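# Load two socketed boards into tray, cap with frame

## Task

Place the two short circuit boards that carry a black socket inside the flat black tray, then lay the clear frame over the tray so it rests on the tray's rim; finally open the grippers and pull the arms away.

## Robot and tools

Robot: two arms, left_arm and right_arm, each with a parallel two-finger gripper and a wrist camera (cam_left_wrist, cam_right_wrist, both 504x504 images). Base of left_arm sits at (+0.040, +0.349, 0) m, right_arm at (-0.036, -0.231, 0) m, both nearly unrotated.

Frame: all printed poses use one scene frame. Origin is on the tabletop midway between the arms, +z is up, +x reaches out across the table, and left_arm is on the +y side. Arm names do not indicate image sides. Each gripper's fingers extend along its own +z axis and close along its own y axis. The reported end_effector_position is the point between the finger pads, roughly 1 cm short of the fingertips; orientation is given as quat_wxyz. Printed positions can be somewhat wrong, more so when the arm is stretched far.

The 14-number row: used by both motion tools. Order is dx, dy, dz, rx, ry, rz, opening for left_arm, followed by the same seven for right_arm. Always send all 14, each within [-1, 1], even if one arm should stay still. dx..rz are an offset, not an absolute pose, expressed in that gripper's own axes and measured from the gripper pose in the most recent result that showed it (for the second or later call within a single reply, or before any result in the scene, measured from where the arm is when the motion begins). Scale: 1.0 equals 0.6 m for translations or 180 degrees for rotation; rx, ry, rz form a single rotation vector. Opening is absolute, not an offset: +1 is fully open (0.094 m), -1 is shut.

execute_actions: argument actions is a list holding zero or one item; optional pictures (boolean) toggles camera images. An empty list sends nothing and just reports state. An action item has rows (1 to 15 rows of 14 numbers) and optional steps (at most 15, default 15); each row lasts one control step of 1/30 s, and the last row repeats to fill the steps. Rows are not cumulative: each one is measured from the same starting pose. A wait item has only steps (up to 300), counted from the previous result, so your thinking time is included. A refused call sends nothing.

move: target is one 14-number row as above; speed is the top path speed in m/s, 0.002 to 0.5, default 0.25 (rotation up to twice that in rad/s). Each gripper follows a straight line to its target; both finish together, taking between 0.5 and 10 s, and stop short if 10 s is not enough. It does not steer around obstacles or the other arm. The opening is sent at the start. Grippers may lag, wander or overshoot the speed, especially near full reach. Faster moves and targets set deeper past a contact press harder. The result adds a move: line reporting how it ended (done, off_target, moving, held, fault) plus limits: paced means the sent pose was clipped; held means a safety check blocked some steps, after which the arm may jump faster. It also reports each gripper's distance from its target.

wait: seconds from 0 to 10; sends nothing new. zoom_image: camera (cam_left_wrist or cam_right_wrist) and region [x0, y0, x1, y1] in pixels of that camera's latest image, origin top-left, no larger than 504 by 504. read_manual: optional section, only "licences"; no motion. finished_scene: scene (integer) ends the current scene permanently and reports success.

Controller behaviour: each step the commanded pose is limited to 70 mm and 16 degrees from the measured pose, then solved by damped inverse kinematics, favouring position over orientation. A distant target may need several actions; after an action ends the arm only continues to its last clipped pose. Arms tend to finish a centimetre or more low, and repeated zero offsets let them sag. To keep an arm in place, send in the first call of a reply the offset back to the desired pose, then zeros in later calls, aiming higher if it still droops. Zero offsets are not a pause; they pull the arm back to the reference pose.

Result lines: the state line lists each arm's pose. Hand target shows where the controller is currently steering each gripper. grip_measured is the finger opening on the command scale; the last Joint positions value is the opening in metres (readings may be off by about 1 mm). pose unreachable means the clearance check altered or blocked that arm's command; HELD marks steps where your row was partly or wholly not sent. Joint torques are noisy and offset. MOTOR HOT appears at 75 °C; at 90 °C that arm halts for 10 s; at 100 °C it goes limp and drops. FAULT lines report stops.

Gripping: to hold something, command an opening about 0.03 below grip_measured; smaller gaps grip more softly. Finger force peaks around 50 to 62 N and is weaker on very thin parts. The wrist camera mount protrudes around the gripper, up to 135 mm from its axis.

Joint ranges (rad): waist -2.618 to 3.054, shoulder 0 to 3.142, elbow 0 to 3.142, wrist pitch -1.571 to 1.571, wrist yaw -1.571 to 1.571, wrist roll -2.094 to 2.094.

Avoid: knocking anything off the table, dropping or slipping held parts, slamming or pressing hard into objects, and letting the arms collide. Occasional tugs on held parts or pushes on loose items may occur; grip firmly and recheck positions.

Each tool is called after "Request:" as name(argument=value, ...) on one line, values as JSON.

## Session

Request:
execute_actions(actions=[])

Scene clock: 0.00 s of 6000.00 s.
left_arm: end_effector_position=(+0.3438, +0.5668, +0.2660) grip_measured=+1.000 end_effector_quat_wxyz=(+0.184, +0.192, +0.668, +0.695) | right_arm: end_effector_position=(+0.1625, +0.0710, +0.1698) grip_measured=+1.000 end_effector_quat_wxyz=(+0.338, -0.511, +0.688, -0.388)
Joint positions: left_arm=[ 0.256  1.195  0.515  0.726 -0.741  1.623  0.094] | right_arm=[ 1.479  1.883  1.457 -1.29   1.075  0.243  0.094]
Joint velocities: left_arm=[-0.002 -0.002 -0.002  0.007 -0.066 -0.007  0.   ] | right_arm=[-0.007  0.002  0.017 -0.007  0.007  0.022  0.   ]
Joint torques (N m, as the arm reports them, + toward a larger angle): no reading
Hand target (left_arm): +0.343, +0.567, +0.278; +0.199, +0.177, +0.661, +0.701
Hand target (right_arm): +0.164, +0.072, +0.175; +0.348, -0.505, +0.689, -0.387

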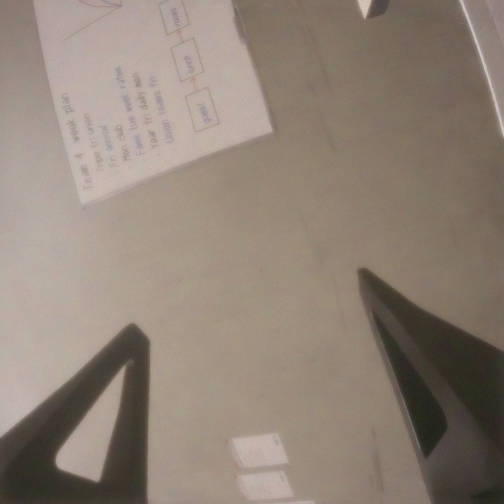

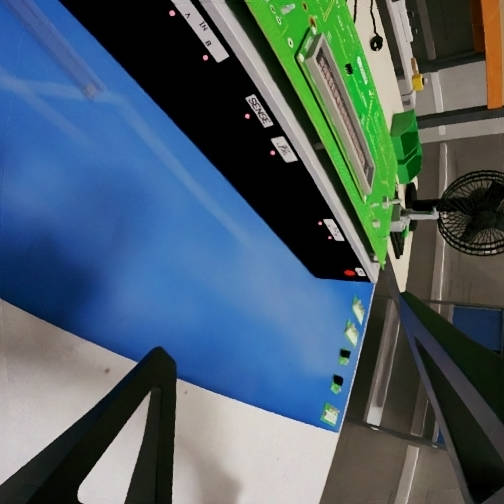

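Request:
move(target=[-0.12,0.071,-0.346,0.499,0.132,-0.138,1,0.315,-0.298,0.05,-0.277,0.241,0.364,1])

Scene clock: 12.87 s of 6000.00 s.
left_arm: end_effector_position=(+0.2989, +0.3507, +0.2860) grip_measured=+1.000 end_effector_quat_wxyz=(+0.177, +0.021, +0.984, +0.017) | right_arm: end_effector_position=(+0.2281, -0.1473, +0.2937) grip_measured=+1.000 end_effector_quat_wxyz=(+0.188, -0.003, +0.981, +0.049)
Joint positions: left_arm=[-0.057  1.357  1.716 -1.575 -0.035  0.027  0.094] | right_arm=[ 0.364  1.404  1.774 -1.55   0.024  0.308  0.094]
Joint velocities: left_arm=[ 0.007  0.002  0.007 -0.007 -0.007 -0.037  0.   ] | right_arm=[ 0.007 -0.022 -0.007 -0.007 -0.037  0.051  0.   ]
Joint torques (N m, as the arm reports them, + toward a larger angle): left_arm=[ 0.91 -5.47  8.43  0.95  0.13 -0.1 ] | right_arm=[-0.56 -5.28  6.51  0.88 -0.01 -0.01]
Hand target (left_arm): +0.297, +0.351, +0.299; +0.199, +0.010, +0.980, +0.009
Hand target (right_arm): +0.223, -0.151, +0.303; +0.198, -0.000, +0.979, +0.053
Off the commanded pose (left_arm): 0.014 m, 21 deg; orientation clipped at the last step of the last action.
Off the commanded pose (right_arm): 0.010 m, 23 deg; orientation clipped at the last step of the last action.
joint sent to its limit (left arm) — the command would take joint 4 (wrist pitch) past its lower limit, so that joint was sent only as far as its limit.
joint sent to its limit (right arm) — the command would take joint 4 (wrist pitch) past its lower limit, so that joint was sent only as far as its limit.
After step 90, 5.70 s passed at rest.
move: off_target (left_arm, right_arm); limits=paced

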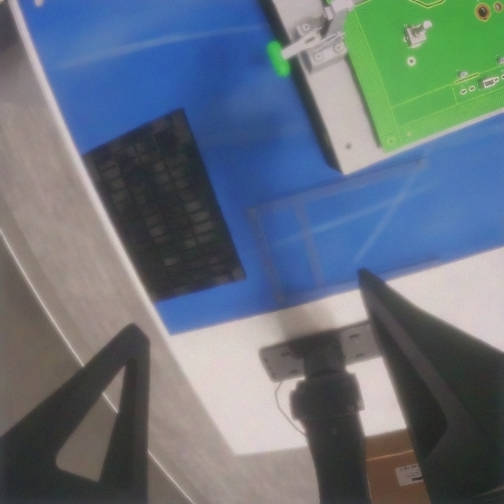

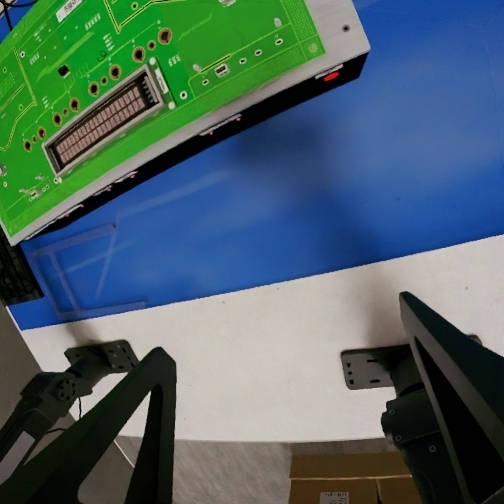

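Request:
move(target=[0.062,0.193,0.145,0.011,0.113,-0.013,1,-0.06,-0.548,0.13,0.031,0.12,0,1])

Scene clock: 21.27 s of 6000.00 s.
left_arm: end_effector_position=(+0.2996, +0.4667, +0.1912) grip_measured=+1.000 end_effector_quat_wxyz=(-0.005, +0.001, +1.000, -0.004) | right_arm: end_effector_position=(+0.2958, -0.4684, +0.1953) grip_measured=+1.000 end_effector_quat_wxyz=(+0.048, +0.001, +0.998, -0.041)
Joint positions: left_arm=[ 0.388  1.656  1.647 -1.575  0.002  0.424  0.094] | right_arm=[-0.573  2.045  2.163 -1.561  0.011 -0.618  0.094]
Joint velocities: left_arm=[ 0.012 -0.007 -0.002  0.037 -0.007  0.037  0.   ] | right_arm=[ 0.017 -0.002  0.017 -0.037  0.022 -0.022  0.   ]
Joint torques (N m, as the arm reports them, + toward a larger angle): left_arm=[ 0.76 -7.17  6.57  0.23  0.03  0.16] | right_arm=[ 0.18 -9.43  6.85  0.53  0.05 -0.04]
Hand target (left_arm): +0.299, +0.470, +0.195; +0.000, +0.003, +1.000, +0.001
Hand target (right_arm): +0.297, -0.470, +0.201; +0.054, -0.004, +0.997, -0.048
Off the commanded pose (left_arm): 0.007 m, 1 deg.
Off the commanded pose (right_arm): 0.009 m, 7 deg.
joint sent to its limit (left arm) — the command would take joint 4 (wrist pitch) past its lower limit, so that joint was sent only as far as its limit.
joint sent to its limit (right arm) — the command would take joint 4 (wrist pitch) past its lower limit, so that joint was sent only as far as its limit.
After step 90, 3.47 s passed at rest.
move: off_target (right_arm)

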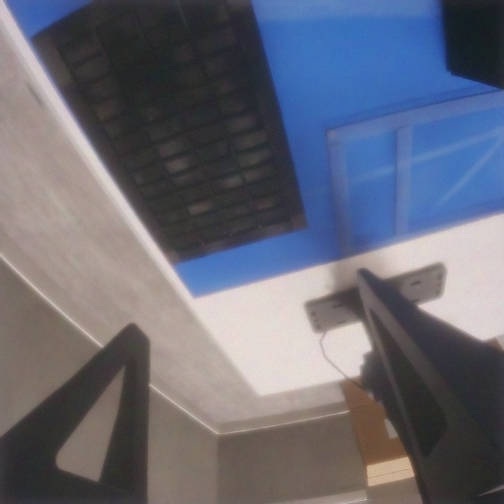

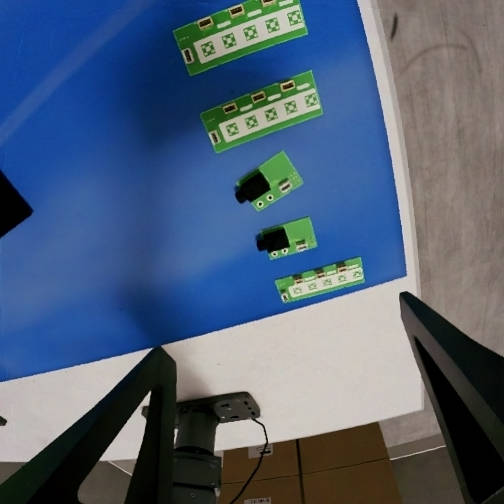

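Request:
move(target=[0,0,0.14,0,0,0,1,0,0,0.15,-0.026,0.03,0,1])

Scene clock: 32.33 s of 6000.00 s.
left_arm: end_effector_position=(+0.2966, +0.4654, +0.1035) grip_measured=+1.000 end_effector_quat_wxyz=(-0.020, +0.001, +1.000, -0.010) | right_arm: end_effector_position=(+0.3009, -0.4714, +0.1010) grip_measured=+1.000 end_effector_quat_wxyz=(-0.013, -0.001, +1.000, +0.005)
Joint positions: left_arm=[ 0.388  1.654  1.295 -1.255  0.002  0.425  0.094] | right_arm=[-0.573  2.171  1.982 -1.409  0.008 -0.62   0.094]
Joint velocities: left_arm=[-0.002 -0.012 -0.007  0.007 -0.037 -0.022  0.   ] | right_arm=[-0.002 -0.012  0.002 -0.007  0.007  0.051  0.   ]
Joint torques (N m, as the arm reports them, + toward a larger angle): left_arm=[-0.41 -8.25  5.7   0.43  0.05 -0.02] | right_arm=[ -0.39 -11.1    5.52   0.45  -0.04  -0.02]
Hand target (left_arm): +0.299, +0.466, +0.107; -0.005, +0.001, +1.000, -0.004
Hand target (right_arm): +0.304, -0.475, +0.106; +0.001, -0.000, +1.000, -0.001
Off the commanded pose (left_arm): 0.004 m, 2 deg.
Off the commanded pose (right_arm): 0.008 m, 2 deg.
After step 90, 6.97 s passed at rest.
move: done

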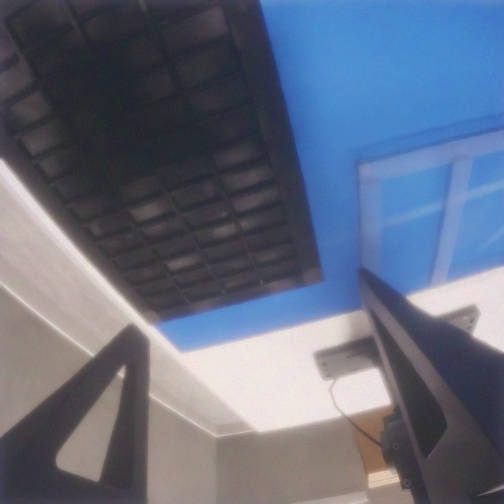

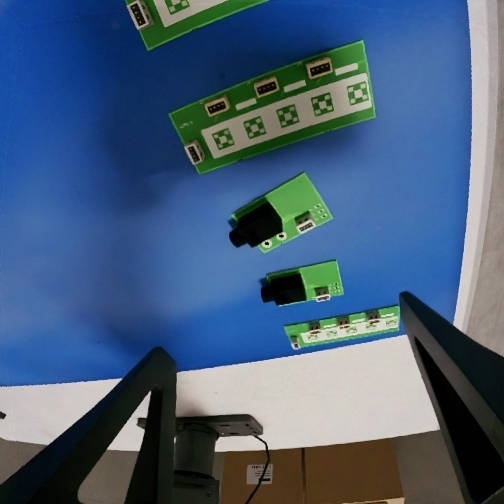

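Request:
move(target=[0.08,-0.33,-0.12,0,-0.01,0,1,0,0,0.06,0,-0.008,0.417,1])

Scene clock: 40.63 s of 6000.00 s.
left_arm: end_effector_position=(+0.2496, +0.2733, +0.1728) grip_measured=+1.000 end_effector_quat_wxyz=(-0.016, +0.002, +1.000, -0.002) | right_arm: end_effector_position=(+0.2985, -0.4690, +0.0578) grip_measured=+1.000 end_effector_quat_wxyz=(-0.017, +0.605, +0.796, -0.003)
Joint positions: left_arm=[-0.377  1.424  1.348 -1.524  0.013 -0.338  0.094] | right_arm=[-0.573  2.171  1.81  -1.245  0.005  0.682  0.094]
Joint velocities: left_arm=[-0.012 -0.007  0.007 -0.007 -0.022 -0.037  0.   ] | right_arm=[-0.012  0.017 -0.007  0.11   0.022 -0.051  0.   ]
Joint torques (N m, as the arm reports them, + toward a larger angle): left_arm=[-1.04 -5.74  8.91  0.19  0.11 -0.11] | right_arm=[  0.07 -12.16   4.49   0.37   0.07   0.07]
Hand target (left_arm): +0.251, +0.269, +0.183; -0.000, +0.001, +1.000, -0.010
Hand target (right_arm): +0.300, -0.471, +0.065; -0.002, +0.608, +0.794, -0.005
Off the commanded pose (left_arm): 0.010 m, 2 deg.
Off the commanded pose (right_arm): 0.008 m, 2 deg.
After step 90, 2.10 s passed at rest.
move: done

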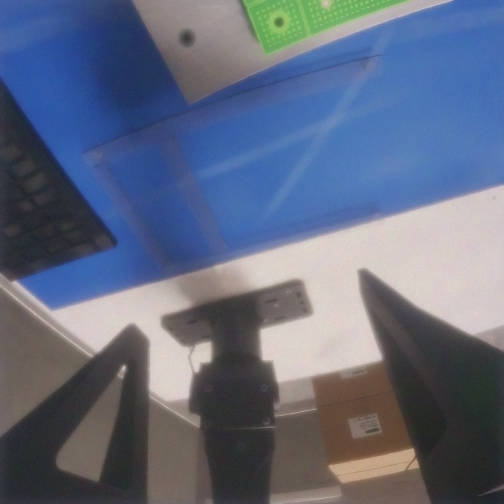

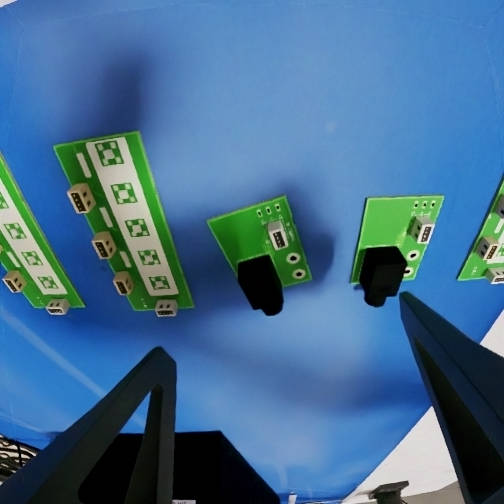

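Request:
move(target=[0,0,-0.01,0,0,0,1,0,0.011,0.03,0,-0.01,-0.03,-0.1])

Request:
zoom_image(camera="cam_left_wrist", region=[60,30,420,300])

Scene clock: 45.77 s of 6000.00 s.
left_arm: end_effector_position=(+0.2459, +0.2746, +0.1729) grip_measured=+1.000 end_effector_quat_wxyz=(-0.023, +0.001, +1.000, +0.001) | right_arm: end_effector_position=(+0.3036, -0.4666, +0.0428) grip_measured=-0.098 end_effector_quat_wxyz=(-0.007, +0.572, +0.820, -0.006)
Joint positions: left_arm=[-0.377  1.424  1.348 -1.54   0.013 -0.34   0.094] | right_arm=[-0.558  2.171  1.751 -1.165  0.011  0.614  0.042]
Joint velocities: left_arm=[ 0.022  0.022 -0.007  0.022 -0.11   0.022  0.   ] | right_arm=[-0.012 -0.007  0.002 -0.037 -0.051  0.037 -0.   ]
Joint torques (N m, as the arm reports them, + toward a larger angle): left_arm=[-0.03 -4.25  8.86  0.14  0.05 -0.01] | right_arm=[  0.46 -10.27   4.5    0.42   0.14   0.  ]
Hand target (left_arm): +0.250, +0.273, +0.179; -0.016, +0.002, +1.000, -0.002
Hand target (right_arm): +0.304, -0.467, +0.040; -0.005, +0.567, +0.824, -0.012
Off the commanded pose (left_arm): 0.007 m, 1 deg.
Off the commanded pose (right_arm): 0.003 m, 1 deg.
After step 90, 1.23 s passed at rest.
move: done

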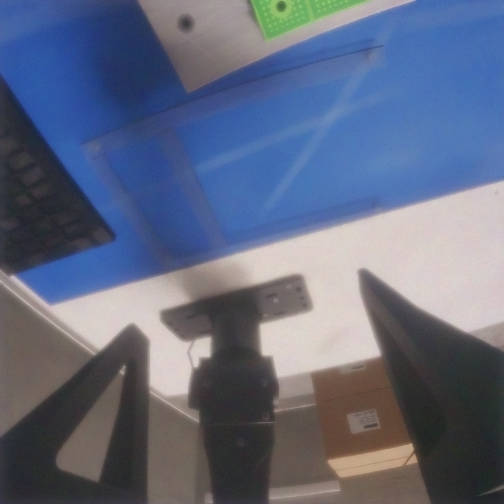

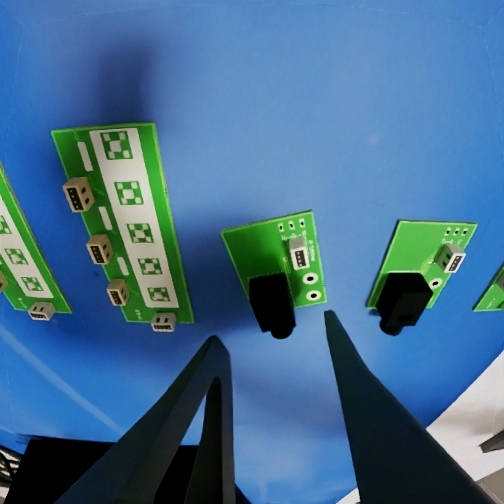

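Region (60, 30, 420, 300) of cam_left_wrist's 504x504 image, scaled by 1.400, with more detail than that image has; it fills the top 378 rows of this view, and the rest is white.

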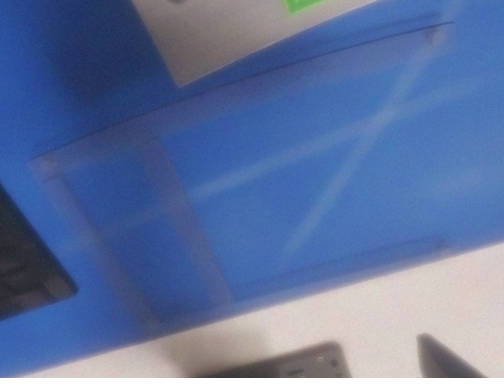

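Request:
move(target=[0,0,-0.01,0,-0.01,0,1,0.004,0,0.036,0,0,0,-0.3], speed=0.05)

Scene clock: 50.57 s of 6000.00 s.
left_arm: end_effector_position=(+0.2458, +0.2746, +0.1729) grip_measured=+1.000 end_effector_quat_wxyz=(-0.023, +0.001, +1.000, +0.001) | right_arm: end_effector_position=(+0.3015, -0.4651, +0.0275) grip_measured=-0.298 end_effector_quat_wxyz=(-0.006, +0.571, +0.821, -0.005)
Joint positions: left_arm=[-0.377  1.424  1.348 -1.54   0.013 -0.34   0.094] | right_arm=[-0.558  2.171  1.688 -1.1    0.011  0.613  0.033]
Joint velocities: left_arm=[ 0.022 -0.007 -0.002 -0.022 -0.007 -0.022  0.   ] | right_arm=[ 0.017 -0.012 -0.002  0.022 -0.007  0.007  0.001]
Joint torques (N m, as the arm reports them, + toward a larger angle): left_arm=[-0.76 -6.37  6.68  0.22 -0.03 -0.01] | right_arm=[ 0.3  -9.62  4.55  0.43  0.03  0.06]
Hand target (left_arm): +0.246, +0.275, +0.179; -0.008, +0.001, +1.000, +0.001
Hand target (right_arm): +0.302, -0.464, +0.021; -0.007, +0.572, +0.820, -0.005
Off the commanded pose (left_arm): 0.006 m, 2 deg.
Off the commanded pose (right_arm): 0.006 m, 0 deg.
After step 90, 0.90 s passed at rest.
move: done

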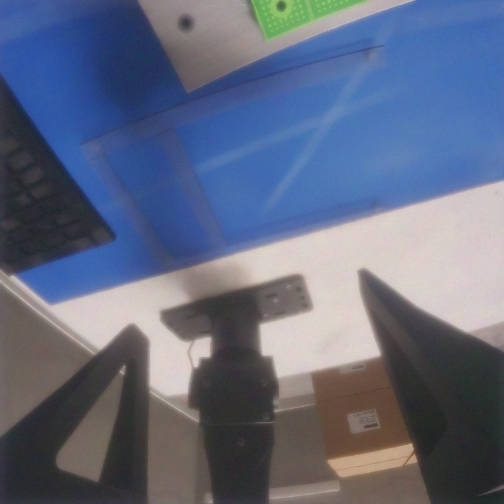

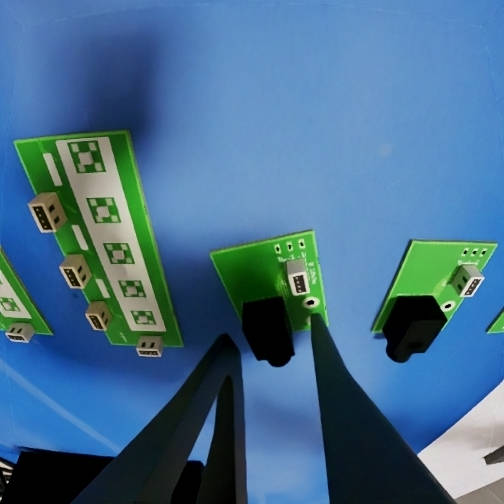

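Request:
move(target=[0,0,-0.01,0,-0.01,0,1,0.003,0.002,0.02,0,0,0,-0.3], speed=0.03)

Request:
move(target=[0,0,0,0,0,0,1,0,0,0,0,0,0,-0.68])

Scene clock: 53.93 s of 6000.00 s.
left_arm: end_effector_position=(+0.2458, +0.2746, +0.1729) grip_measured=+1.000 end_effector_quat_wxyz=(-0.023, +0.001, +1.000, +0.001) | right_arm: end_effector_position=(+0.3004, -0.4643, +0.0215) grip_measured=-0.298 end_effector_quat_wxyz=(-0.005, +0.571, +0.821, -0.005)
Joint positions: left_arm=[-0.377  1.424  1.348 -1.54   0.013 -0.34   0.094] | right_arm=[-0.558  2.171  1.664 -1.074  0.011  0.613  0.033]
Joint velocities: left_arm=[-0.012 -0.027 -0.007 -0.037 -0.051  0.022  0.   ] | right_arm=[ 0.002  0.002 -0.002 -0.022  0.022 -0.037 -0.001]
Joint torques (N m, as the arm reports them, + toward a larger angle): left_arm=[-0.73 -6.43  6.9   0.24 -0.02 -0.09] | right_arm=[ 0.38 -9.71  4.42  0.45  0.03  0.06]
Hand target (left_arm): +0.246, +0.275, +0.179; -0.008, +0.001, +1.000, +0.001
Hand target (right_arm): +0.302, -0.463, +0.016; -0.006, +0.571, +0.821, -0.005
Off the commanded pose (left_arm): 0.006 m, 2 deg.
Off the commanded pose (right_arm): 0.006 m, 0 deg.
move: done

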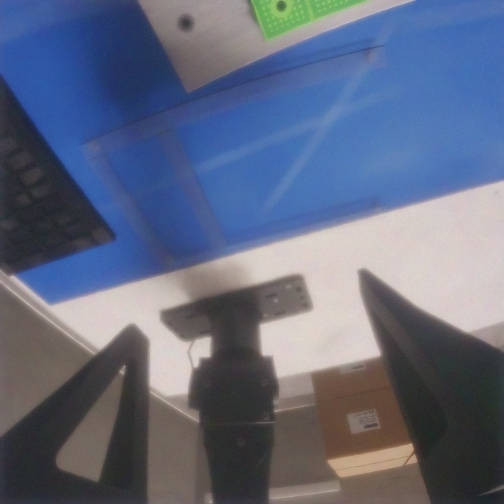

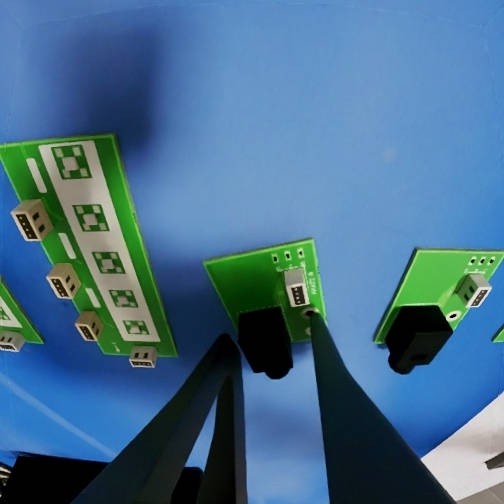

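Scene clock: 54.43 s of 6000.00 s.
left_arm: end_effector_position=(+0.2458, +0.2746, +0.1729) grip_measured=+1.000 end_effector_quat_wxyz=(-0.023, +0.001, +1.000, +0.001) | right_arm: end_effector_position=(+0.3005, -0.4643, +0.0215) grip_measured=-0.669 end_effector_quat_wxyz=(-0.005, +0.571, +0.821, -0.005)
Joint positions: left_arm=[-0.377  1.424  1.348 -1.54   0.013 -0.34   0.094] | right_arm=[-0.558  2.171  1.664 -1.074  0.01   0.613  0.016]
Joint velocities: left_arm=[-0.012 -0.022  0.007  0.007  0.022  0.022  0.   ] | right_arm=[-0.017 -0.012 -0.012  0.007 -0.051  0.022  0.001]
Joint torques (N m, as the arm reports them, + toward a larger angle): left_arm=[-0.11 -4.43  6.01  0.23  0.05 -0.01] | right_arm=[  0.05 -10.22   5.26   0.3    0.03   0.01]
Hand target (left_arm): +0.246, +0.275, +0.173; -0.023, +0.001, +1.000, +0.001
Hand target (right_arm): +0.300, -0.464, +0.022; -0.005, +0.571, +0.821, -0.005
Off the commanded pose (left_arm): 0.000 m, 0 deg.
Off the commanded pose (right_arm): 0.000 m, 0 deg.
move: done

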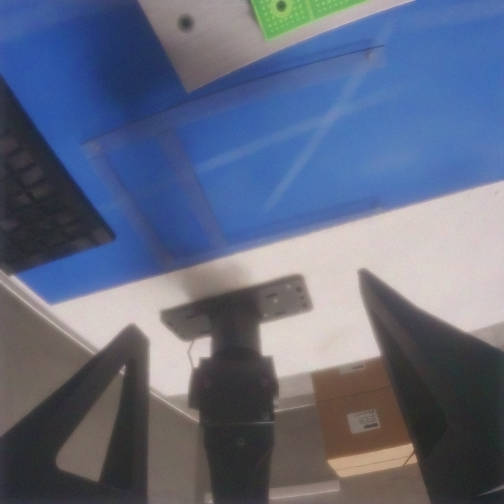

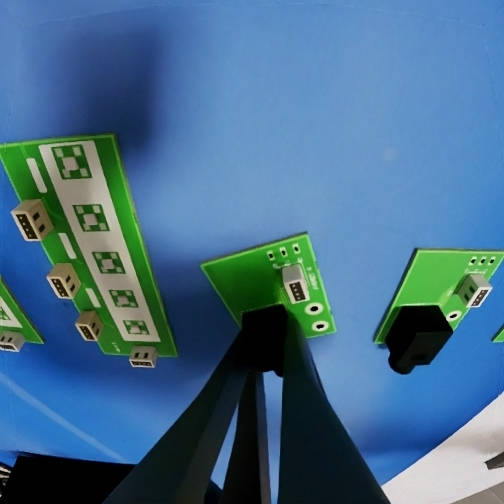

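Request:
move(target=[0,0,-0.01,0,-0.01,0,1,0.016,0,0.014,0,0,0,-0.45], speed=0.02)

Request:
move(target=[0,0,0,0,0,0,1,0,0,0,0,0,0,-0.71])

Request:
move(target=[0,0.2,-0.01,0,0,0,1,0,0,-0.1,0,0,-0.387,-0.71])

Scene clock: 58.13 s of 6000.00 s.
left_arm: end_effector_position=(+0.2458, +0.2746, +0.1729) grip_measured=+1.000 end_effector_quat_wxyz=(-0.023, +0.001, +1.000, +0.001) | right_arm: end_effector_position=(+0.2983, -0.4623, +0.0183) grip_measured=-0.452 end_effector_quat_wxyz=(+0.000, +0.574, +0.819, -0.005)
Joint positions: left_arm=[-0.377  1.424  1.348 -1.54   0.013 -0.34   0.094] | right_arm=[-0.557  2.153  1.621 -1.039  0.011  0.62   0.026]
Joint velocities: left_arm=[ 0.027 -0.002 -0.007  0.007 -0.037 -0.037  0.   ] | right_arm=[-0.002  0.012  0.002 -0.081  0.007  0.081 -0.   ]
Joint torques (N m, as the arm reports them, + toward a larger angle): left_arm=[-0.75 -6.52  6.7   0.24 -0.03 -0.09] | right_arm=[  0.96 -10.31   3.48   0.41   0.02   0.05]
Hand target (left_arm): +0.246, +0.275, +0.179; -0.008, +0.001, +1.000, +0.001
Hand target (right_arm): +0.297, -0.455, +0.013; -0.005, +0.571, +0.821, -0.005
Off the commanded pose (left_arm): 0.006 m, 2 deg.
Off the commanded pose (right_arm): 0.009 m, 1 deg.
move: done

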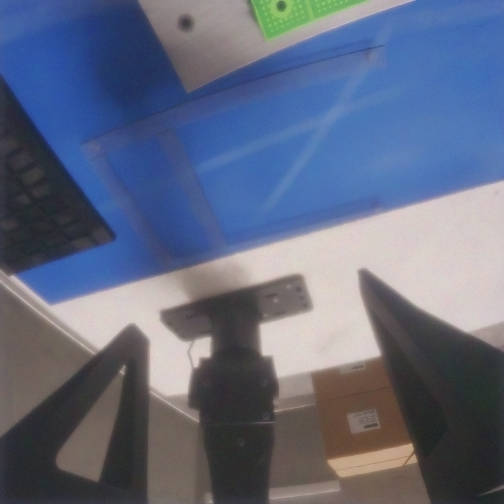

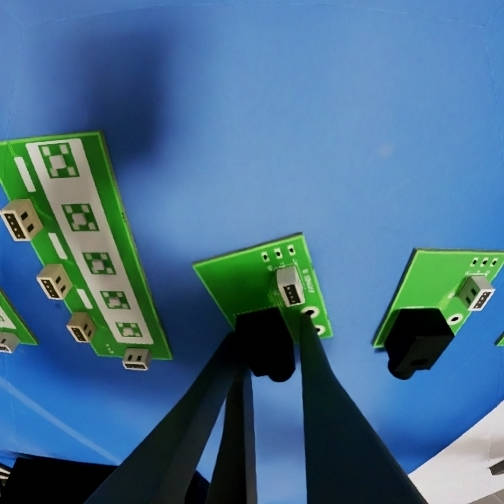

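Scene clock: 58.63 s of 6000.00 s.
left_arm: end_effector_position=(+0.2458, +0.2746, +0.1729) grip_measured=+1.000 end_effector_quat_wxyz=(-0.023, +0.001, +1.000, +0.001) | right_arm: end_effector_position=(+0.2983, -0.4620, +0.0186) grip_measured=-0.680 end_effector_quat_wxyz=(+0.000, +0.574, +0.819, -0.005)
Joint positions: left_arm=[-0.377  1.424  1.348 -1.54   0.013 -0.34   0.094] | right_arm=[-0.557  2.152  1.621 -1.039  0.01   0.62   0.015]
Joint velocities: left_arm=[-0.022  0.022 -0.007  0.037  0.037 -0.037  0.   ] | right_arm=[-0.002  0.007  0.017 -0.037 -0.022 -0.051 -0.001]
Joint torques (N m, as the arm reports them, + toward a larger angle): left_arm=[ 0.02 -4.61  6.03  0.19  0.03  0.03] | right_arm=[ -0.03 -10.05   5.27   0.33   0.05   0.02]
Hand target (left_arm): +0.246, +0.275, +0.173; -0.023, +0.001, +1.000, +0.001
Hand target (right_arm): +0.298, -0.462, +0.018; +0.000, +0.574, +0.819, -0.005
Off the commanded pose (left_arm): 0.000 m, 0 deg.
Off the commanded pose (right_arm): 0.000 m, 0 deg.
move: done

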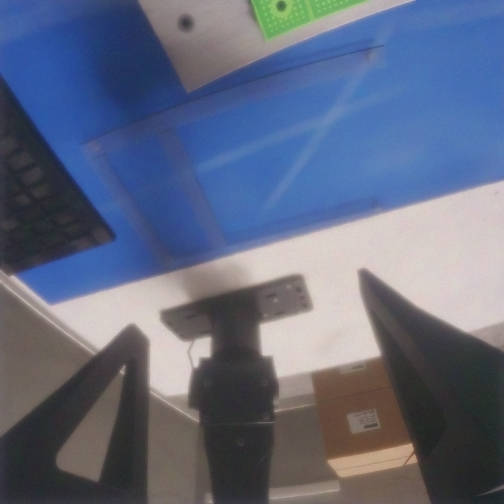

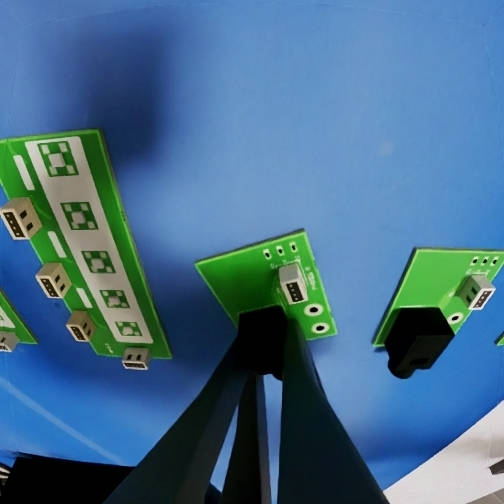

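Scene clock: 61.93 s of 6000.00 s.
left_arm: end_effector_position=(+0.2449, +0.3917, +0.1729) grip_measured=+1.000 end_effector_quat_wxyz=(-0.032, +0.000, +0.999, -0.003) | right_arm: end_effector_position=(+0.2976, -0.4587, +0.0662) grip_measured=-0.680 end_effector_quat_wxyz=(-0.011, +0.004, +1.000, +0.004)
Joint positions: left_arm=[ 0.158  1.405  1.331 -1.562 -0.007  0.193  0.094] | right_arm=[-0.553  2.126  1.774 -1.241  0.006 -0.589  0.015]
Joint velocities: left_arm=[-0.007 -0.012 -0.007  0.007 -0.007 -0.081  0.   ] | right_arm=[-0.012  0.007 -0.007 -0.051 -0.007 -0.066  0.001]
Joint torques (N m, as the arm reports them, + toward a larger angle): left_arm=[ 0.78 -4.74  7.49  0.06 -0.05  0.14] | right_arm=[ -0.23 -11.33   6.98   0.18   0.06  -0.03]
Hand target (left_arm): +0.245, +0.395, +0.178; -0.026, +0.001, +1.000, +0.001
Hand target (right_arm): +0.299, -0.462, +0.079; -0.002, +0.003, +1.000, -0.004
Off the commanded pose (left_arm): 0.007 m, 1 deg.
Off the commanded pose (right_arm): 0.013 m, 1 deg.
move: off_target (right_arm)

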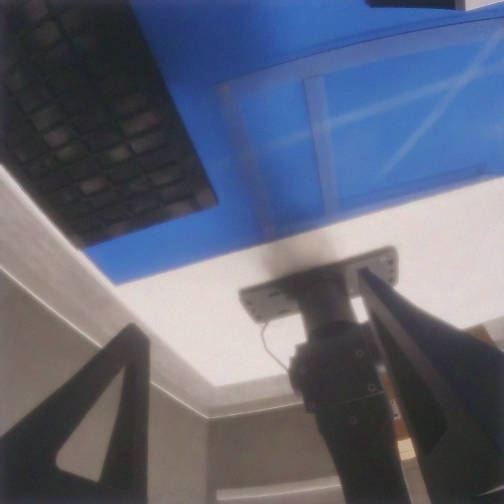

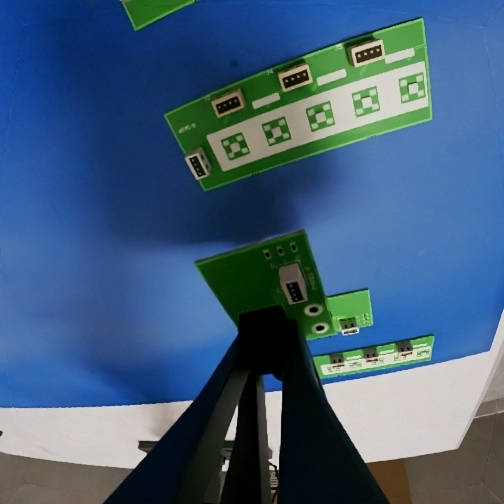

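Request:
move(target=[0,0,-0.01,0,-0.02,0,1,0.18,0.1,-0.03,0,0,0,-0.71])

Request:
move(target=[0,0,0,0,0,0,1,0.04,0.71,-0.01,0,0,0,-0.71])

Scene clock: 66.00 s of 6000.00 s.
left_arm: end_effector_position=(+0.2434, +0.3914, +0.1764) grip_measured=+1.000 end_effector_quat_wxyz=(-0.018, +0.001, +1.000, +0.000) | right_arm: end_effector_position=(+0.1914, -0.3963, +0.0891) grip_measured=-0.680 end_effector_quat_wxyz=(-0.018, +0.004, +1.000, +0.009)
Joint positions: left_arm=[ 0.158  1.375  1.323 -1.554 -0.007  0.193  0.094] | right_arm=[-0.582  1.659  1.242 -1.195  0.007 -0.619  0.015]
Joint velocities: left_arm=[ 0.012 -0.022  0.007 -0.051 -0.037  0.037  0.   ] | right_arm=[-0.017 -0.007 -0.002  0.007 -0.022  0.066  0.   ]
Joint torques (N m, as the arm reports them, + toward a larger angle): left_arm=[ 0.8  -5.82  5.31  0.46  0.16  0.09] | right_arm=[-0.52 -7.28  4.32  0.42  0.04 -0.02]
Hand target (left_arm): +0.245, +0.392, +0.179; -0.001, +0.000, +1.000, -0.002
Hand target (right_arm): +0.191, -0.399, +0.089; -0.012, +0.005, +1.000, +0.004
Off the commanded pose (left_arm): 0.003 m, 2 deg.
Off the commanded pose (right_arm): 0.003 m, 1 deg.
After step 90, 0.07 s passed at rest.
move: done

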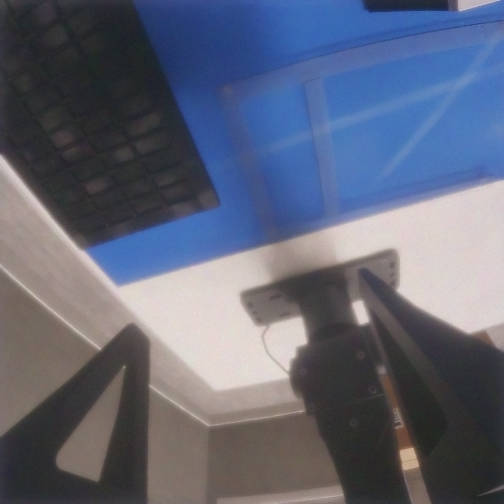

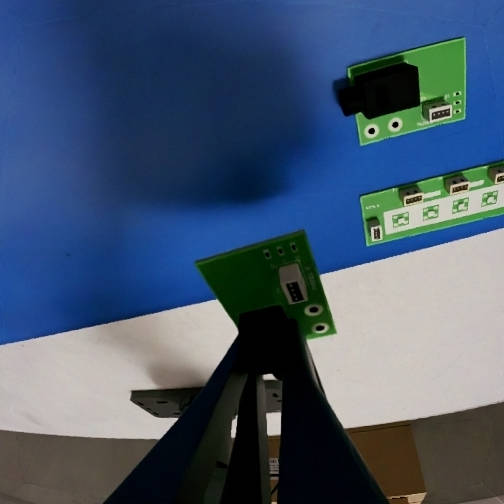

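Scene clock: 68.33 s of 6000.00 s.
left_arm: end_effector_position=(+0.2434, +0.3914, +0.1764) grip_measured=+1.000 end_effector_quat_wxyz=(-0.018, +0.001, +1.000, +0.000) | right_arm: end_effector_position=(+0.1697, +0.0370, +0.1080) grip_measured=-0.680 end_effector_quat_wxyz=(-0.016, -0.000, +1.000, +0.027)
Joint positions: left_arm=[ 0.158  1.375  1.323 -1.554 -0.007  0.193  0.094] | right_arm=[ 0.927  1.805  1.488 -1.232 -0.059  0.882  0.015]
Joint velocities: left_arm=[ 0.007  0.002 -0.002 -0.095  0.037  0.007  0.   ] | right_arm=[ 0.017  0.002 -0.002 -0.037 -0.051  0.022 -0.   ]
Joint torques (N m, as the arm reports them, + toward a larger angle): left_arm=[-0.08 -4.04  6.05  0.22 -0.04  0.  ] | right_arm=[ 0.04 -7.09  7.09  0.21  0.07  0.08]
Hand target (left_arm): +0.243, +0.391, +0.176; -0.018, +0.001, +1.000, +0.000
Hand target (right_arm): +0.171, +0.036, +0.110; -0.015, +0.004, +1.000, +0.021
Off the commanded pose (left_arm): 0.000 m, 0 deg.
Off the commanded pose (right_arm): 0.009 m, 2 deg.
move: done

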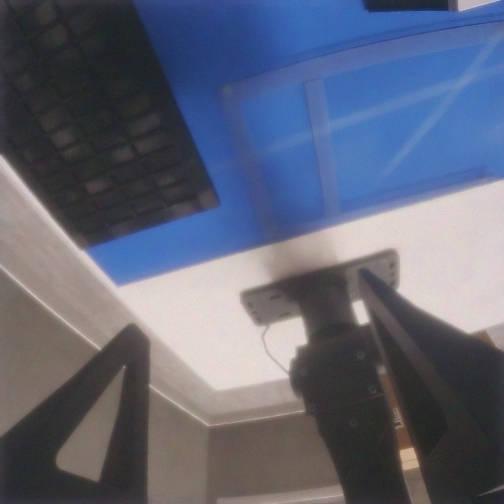

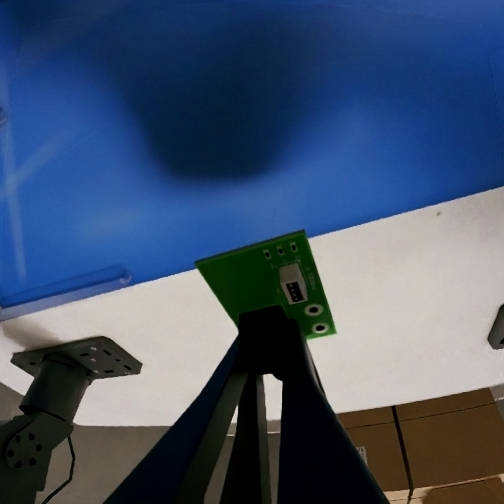

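Mat edge is near; shift to x≈0.19.

Request:
move(target=[0,0,0,0,0,0,1,-0.04,0,0.142,0.017,-0.01,0,-0.71], speed=0.08)

Scene clock: 75.53 s of 6000.00 s.
left_arm: end_effector_position=(+0.2434, +0.3914, +0.1764) grip_measured=+1.000 end_effector_quat_wxyz=(-0.018, +0.001, +1.000, +0.000) | right_arm: end_effector_position=(+0.1865, +0.0446, +0.0261) grip_measured=-0.680 end_effector_quat_wxyz=(-0.005, -0.001, +1.000, +0.005)
Joint positions: left_arm=[ 0.158  1.375  1.323 -1.554 -0.007  0.193  0.094] | right_arm=[ 0.927  1.952  1.351 -0.968 -0.013  0.879  0.015]
Joint velocities: left_arm=[-0.007 -0.007  0.002  0.066 -0.051 -0.022  0.   ] | right_arm=[-0.002  0.002 -0.002  0.007  0.066 -0.007 -0.001]
Joint torques (N m, as the arm reports them, + toward a larger angle): left_arm=[-0.01 -4.22  5.89  0.24  0.02  0.02] | right_arm=[-0.47 -8.1   4.42  0.46  0.11 -0.03]
Hand target (left_arm): +0.243, +0.391, +0.176; -0.018, +0.001, +1.000, +0.000
Hand target (right_arm): +0.190, +0.042, +0.022; -0.000, -0.000, +1.000, +0.000
Off the commanded pose (left_arm): 0.000 m, 0 deg.
Off the commanded pose (right_arm): 0.007 m, 1 deg.
After step 90, 2.60 s passed at rest.
move: done

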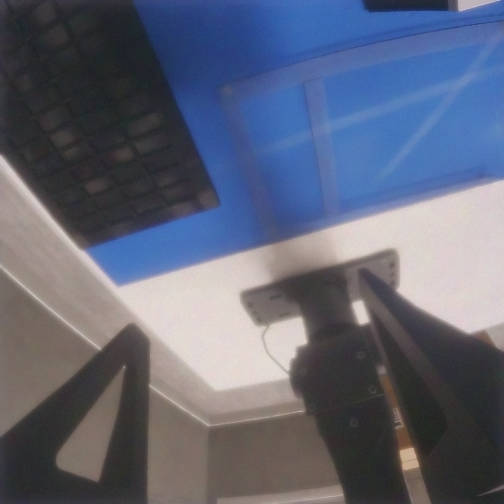

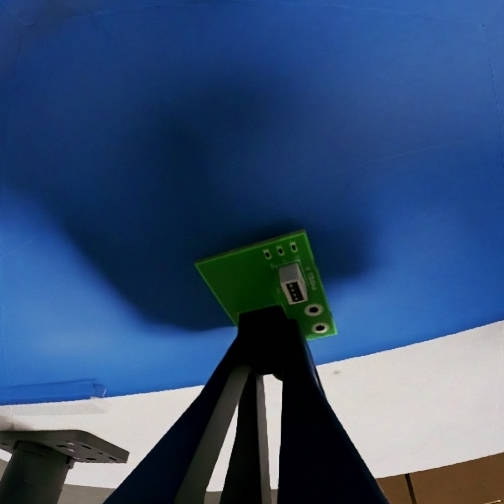

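Request:
move(target=[0,0,0,0,0,0,1,0,0,0.02,0,0,0,-0.71], speed=0.03)

Request:
move(target=[0,0,0,0,0,0,1,0,0,0,0,0,0,-0.2])

Request:
move(target=[0,0,0,0,0,0,1,0,0,-0.09,0,0,0,-0.2])

Request:
move(target=[0.095,-0.575,0.16,0,-0.012,0,-0.2,-0.085,-0.845,0,0,0,0.5,-0.2])

Scene clock: 82.10 s of 6000.00 s.
left_arm: end_effector_position=(+0.2434, +0.3914, +0.1764) grip_measured=+1.000 end_effector_quat_wxyz=(-0.018, +0.001, +1.000, +0.000) | right_arm: end_effector_position=(+0.1869, +0.0452, +0.0220) grip_measured=-0.680 end_effector_quat_wxyz=(-0.002, -0.001, +1.000, +0.009)
Joint positions: left_arm=[ 0.158  1.375  1.323 -1.554 -0.007  0.193  0.094] | right_arm=[ 0.927  1.952  1.333 -0.941 -0.014  0.879  0.015]
Joint velocities: left_arm=[-0.002 -0.007 -0.012 -0.051 -0.022  0.022  0.   ] | right_arm=[-0.017  0.007 -0.002 -0.022 -0.051  0.022  0.   ]
Joint torques (N m, as the arm reports them, + toward a larger angle): left_arm=[-0.18 -4.23  6.21  0.25  0.02 -0.01] | right_arm=[ 0.07 -7.38  4.36  0.46  0.02  0.03]
Hand target (left_arm): +0.243, +0.391, +0.176; -0.018, +0.001, +1.000, +0.000
Hand target (right_arm): +0.186, +0.044, +0.014; -0.005, -0.001, +1.000, +0.005
Off the commanded pose (left_arm): 0.000 m, 0 deg.
Off the commanded pose (right_arm): 0.008 m, 1 deg.
After step 90, 2.87 s passed at rest.
move: done

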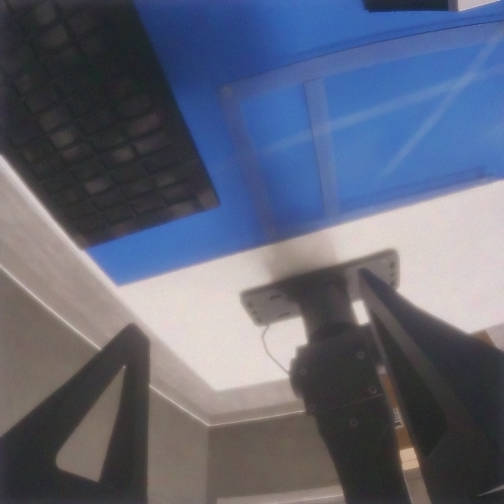

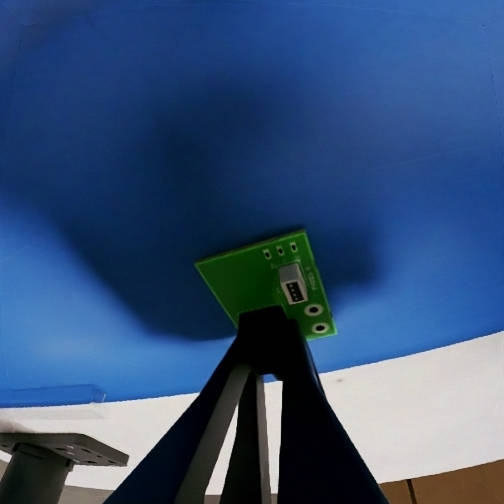

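Scene clock: 82.60 s of 6000.00 s.
left_arm: end_effector_position=(+0.2434, +0.3914, +0.1764) grip_measured=+1.000 end_effector_quat_wxyz=(-0.018, +0.001, +1.000, +0.000) | right_arm: end_effector_position=(+0.1869, +0.0454, +0.0220) grip_measured=-0.202 end_effector_quat_wxyz=(-0.002, -0.001, +1.000, +0.009)
Joint positions: left_arm=[ 0.158  1.375  1.323 -1.554 -0.007  0.193  0.094] | right_arm=[ 0.927  1.952  1.333 -0.94  -0.014  0.879  0.037]
Joint velocities: left_arm=[-0.007  0.002  0.017  0.007  0.007  0.037  0.   ] | right_arm=[ 0.002  0.002 -0.002 -0.11  -0.11   0.037 -0.001]
Joint torques (N m, as the arm reports them, + toward a larger angle): left_arm=[ 0.02 -4.18  6.03  0.23  0.05  0.  ] | right_arm=[ 0.01 -8.56  5.11  0.35  0.03  0.02]
Hand target (left_arm): +0.243, +0.391, +0.176; -0.018, +0.001, +1.000, +0.000
Hand target (right_arm): +0.187, +0.045, +0.022; -0.002, -0.001, +1.000, +0.009
Off the commanded pose (left_arm): 0.000 m, 0 deg.
Off the commanded pose (right_arm): 0.000 m, 0 deg.
move: done

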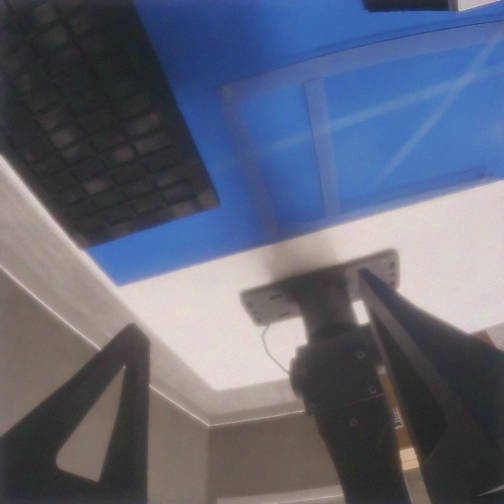

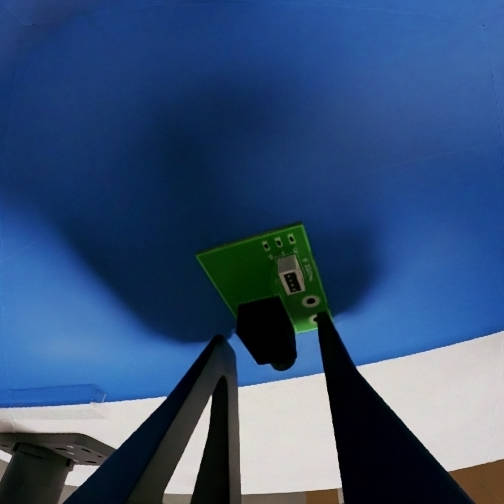

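Scene clock: 83.63 s of 6000.00 s.
left_arm: end_effector_position=(+0.2434, +0.3914, +0.1764) grip_measured=+1.000 end_effector_quat_wxyz=(-0.018, +0.001, +1.000, +0.000) | right_arm: end_effector_position=(+0.1869, +0.0455, +0.0696) grip_measured=-0.202 end_effector_quat_wxyz=(-0.003, -0.001, +1.000, +0.008)
Joint positions: left_arm=[ 0.158  1.375  1.323 -1.554 -0.007  0.193  0.094] | right_arm=[ 0.927  1.903  1.463 -1.122 -0.015  0.879  0.037]
Joint velocities: left_arm=[-0.002 -0.017  0.007 -0.022  0.066 -0.051  0.   ] | right_arm=[ 0.017 -0.002 -0.007  0.022 -0.007  0.007 -0.   ]
Joint torques (N m, as the arm reports them, + toward a larger angle): left_arm=[ 0.04 -4.12  6.11  0.18  0.04  0.02] | right_arm=[-0.19 -8.99  6.46  0.18  0.03 -0.02]
Hand target (left_arm): +0.243, +0.391, +0.176; -0.018, +0.001, +1.000, +0.000
Hand target (right_arm): +0.188, +0.044, +0.076; -0.002, -0.001, +1.000, +0.009
Off the commanded pose (left_arm): 0.000 m, 0 deg.
Off the commanded pose (right_arm): 0.006 m, 0 deg.
move: done

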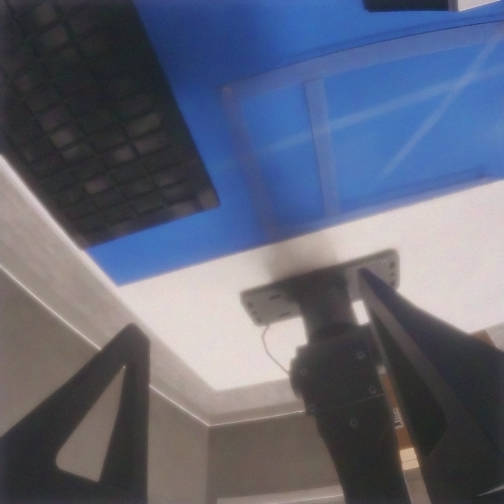

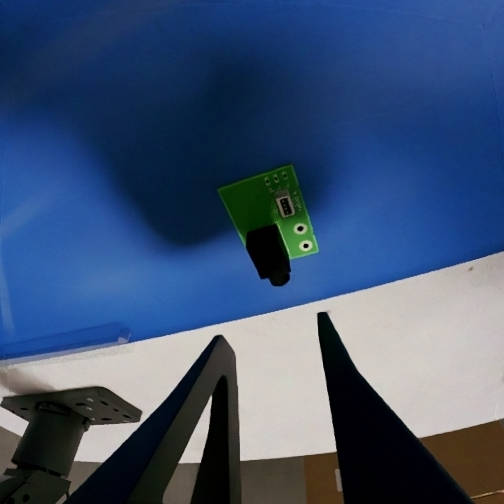

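Scene clock: 87.37 s of 6000.00 s.
left_arm: end_effector_position=(+0.1795, +0.0537, +0.0768) grip_measured=-0.198 end_effector_quat_wxyz=(-0.011, +0.002, +1.000, +0.014) | right_arm: end_effector_position=(+0.2397, -0.4667, +0.0627) grip_measured=-0.202 end_effector_quat_wxyz=(+0.003, +0.703, +0.711, -0.003)
Joint positions: left_arm=[-1.164  1.831  1.397 -1.171  0.008 -1.124  0.038] | right_arm=[-0.661  1.941  1.486 -1.111  0.006  0.854  0.037]
Joint velocities: left_arm=[-0.012  0.002 -0.007  0.007 -0.051 -0.051  0.001] | right_arm=[-0.007  0.012  0.017 -0.007  0.051 -0.007  0.   ]
Joint torques (N m, as the arm reports them, + toward a larger angle): left_arm=[-0.75 -8.51  8.88  0.35 -0.14 -0.04] | right_arm=[-0.09 -7.92  6.89  0.17  0.12  0.05]
Hand target (left_arm): +0.185, +0.044, +0.085; +0.006, +0.000, +1.000, -0.002
Hand target (right_arm): +0.239, -0.469, +0.064; -0.002, +0.706, +0.708, -0.008
Off the commanded pose (left_arm): 0.010 m, 2 deg.
Off the commanded pose (right_arm): 0.006 m, 1 deg.
move: done

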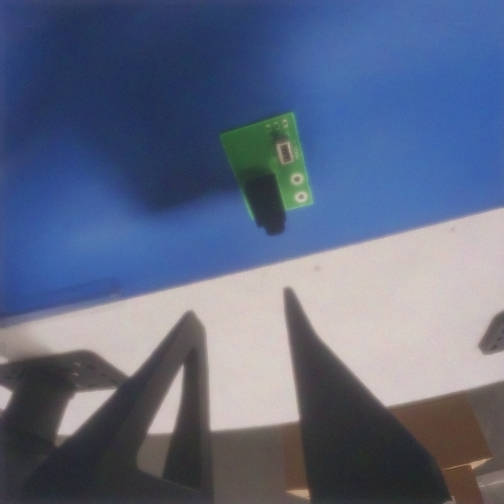

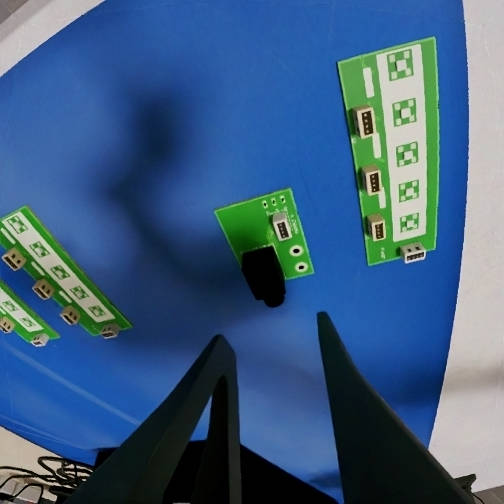

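Request:
move(target=[-0.015,-0.028,0.065,0.009,-0.007,0,-0.2,0.018,0.005,0.055,0,0,0,-0.2], speed=0.06)

Scene clock: 90.77 s of 6000.00 s.
left_arm: end_effector_position=(+0.1860, +0.0400, +0.0370) grip_measured=-0.198 end_effector_quat_wxyz=(-0.007, +0.002, +1.000, +0.005) | right_arm: end_effector_position=(+0.2419, -0.4584, +0.0378) grip_measured=-0.202 end_effector_quat_wxyz=(+0.009, +0.704, +0.710, -0.001)
Joint positions: left_arm=[-1.164  1.908  1.335 -1.013  0.008 -1.125  0.038] | right_arm=[-0.641  1.941  1.384 -0.997  0.004  0.876  0.037]
Joint velocities: left_arm=[-0.012 -0.007 -0.007  0.022  0.051 -0.066 -0.001] | right_arm=[-0.012 -0.002 -0.002 -0.037 -0.007 -0.037  0.001]
Joint torques (N m, as the arm reports them, + toward a larger angle): left_arm=[-0.37 -9.32  5.62  0.49 -0.08  0.  ] | right_arm=[ 0.61 -7.39  4.48  0.47  0.04  0.06]
Hand target (left_arm): +0.187, +0.038, +0.037; -0.000, +0.002, +1.000, -0.000
Hand target (right_arm): +0.242, -0.456, +0.030; +0.003, +0.703, +0.711, -0.002
Off the commanded pose (left_arm): 0.003 m, 1 deg.
Off the commanded pose (right_arm): 0.009 m, 1 deg.
move: done

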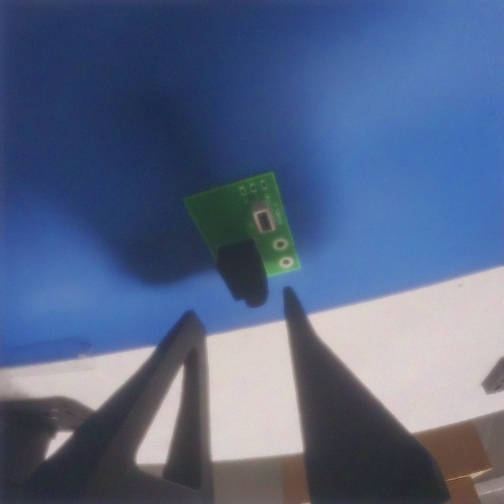

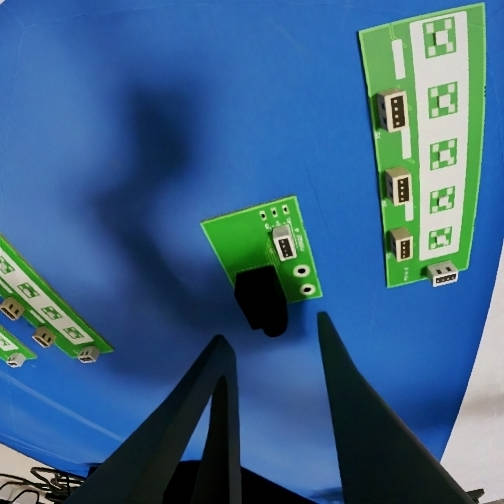

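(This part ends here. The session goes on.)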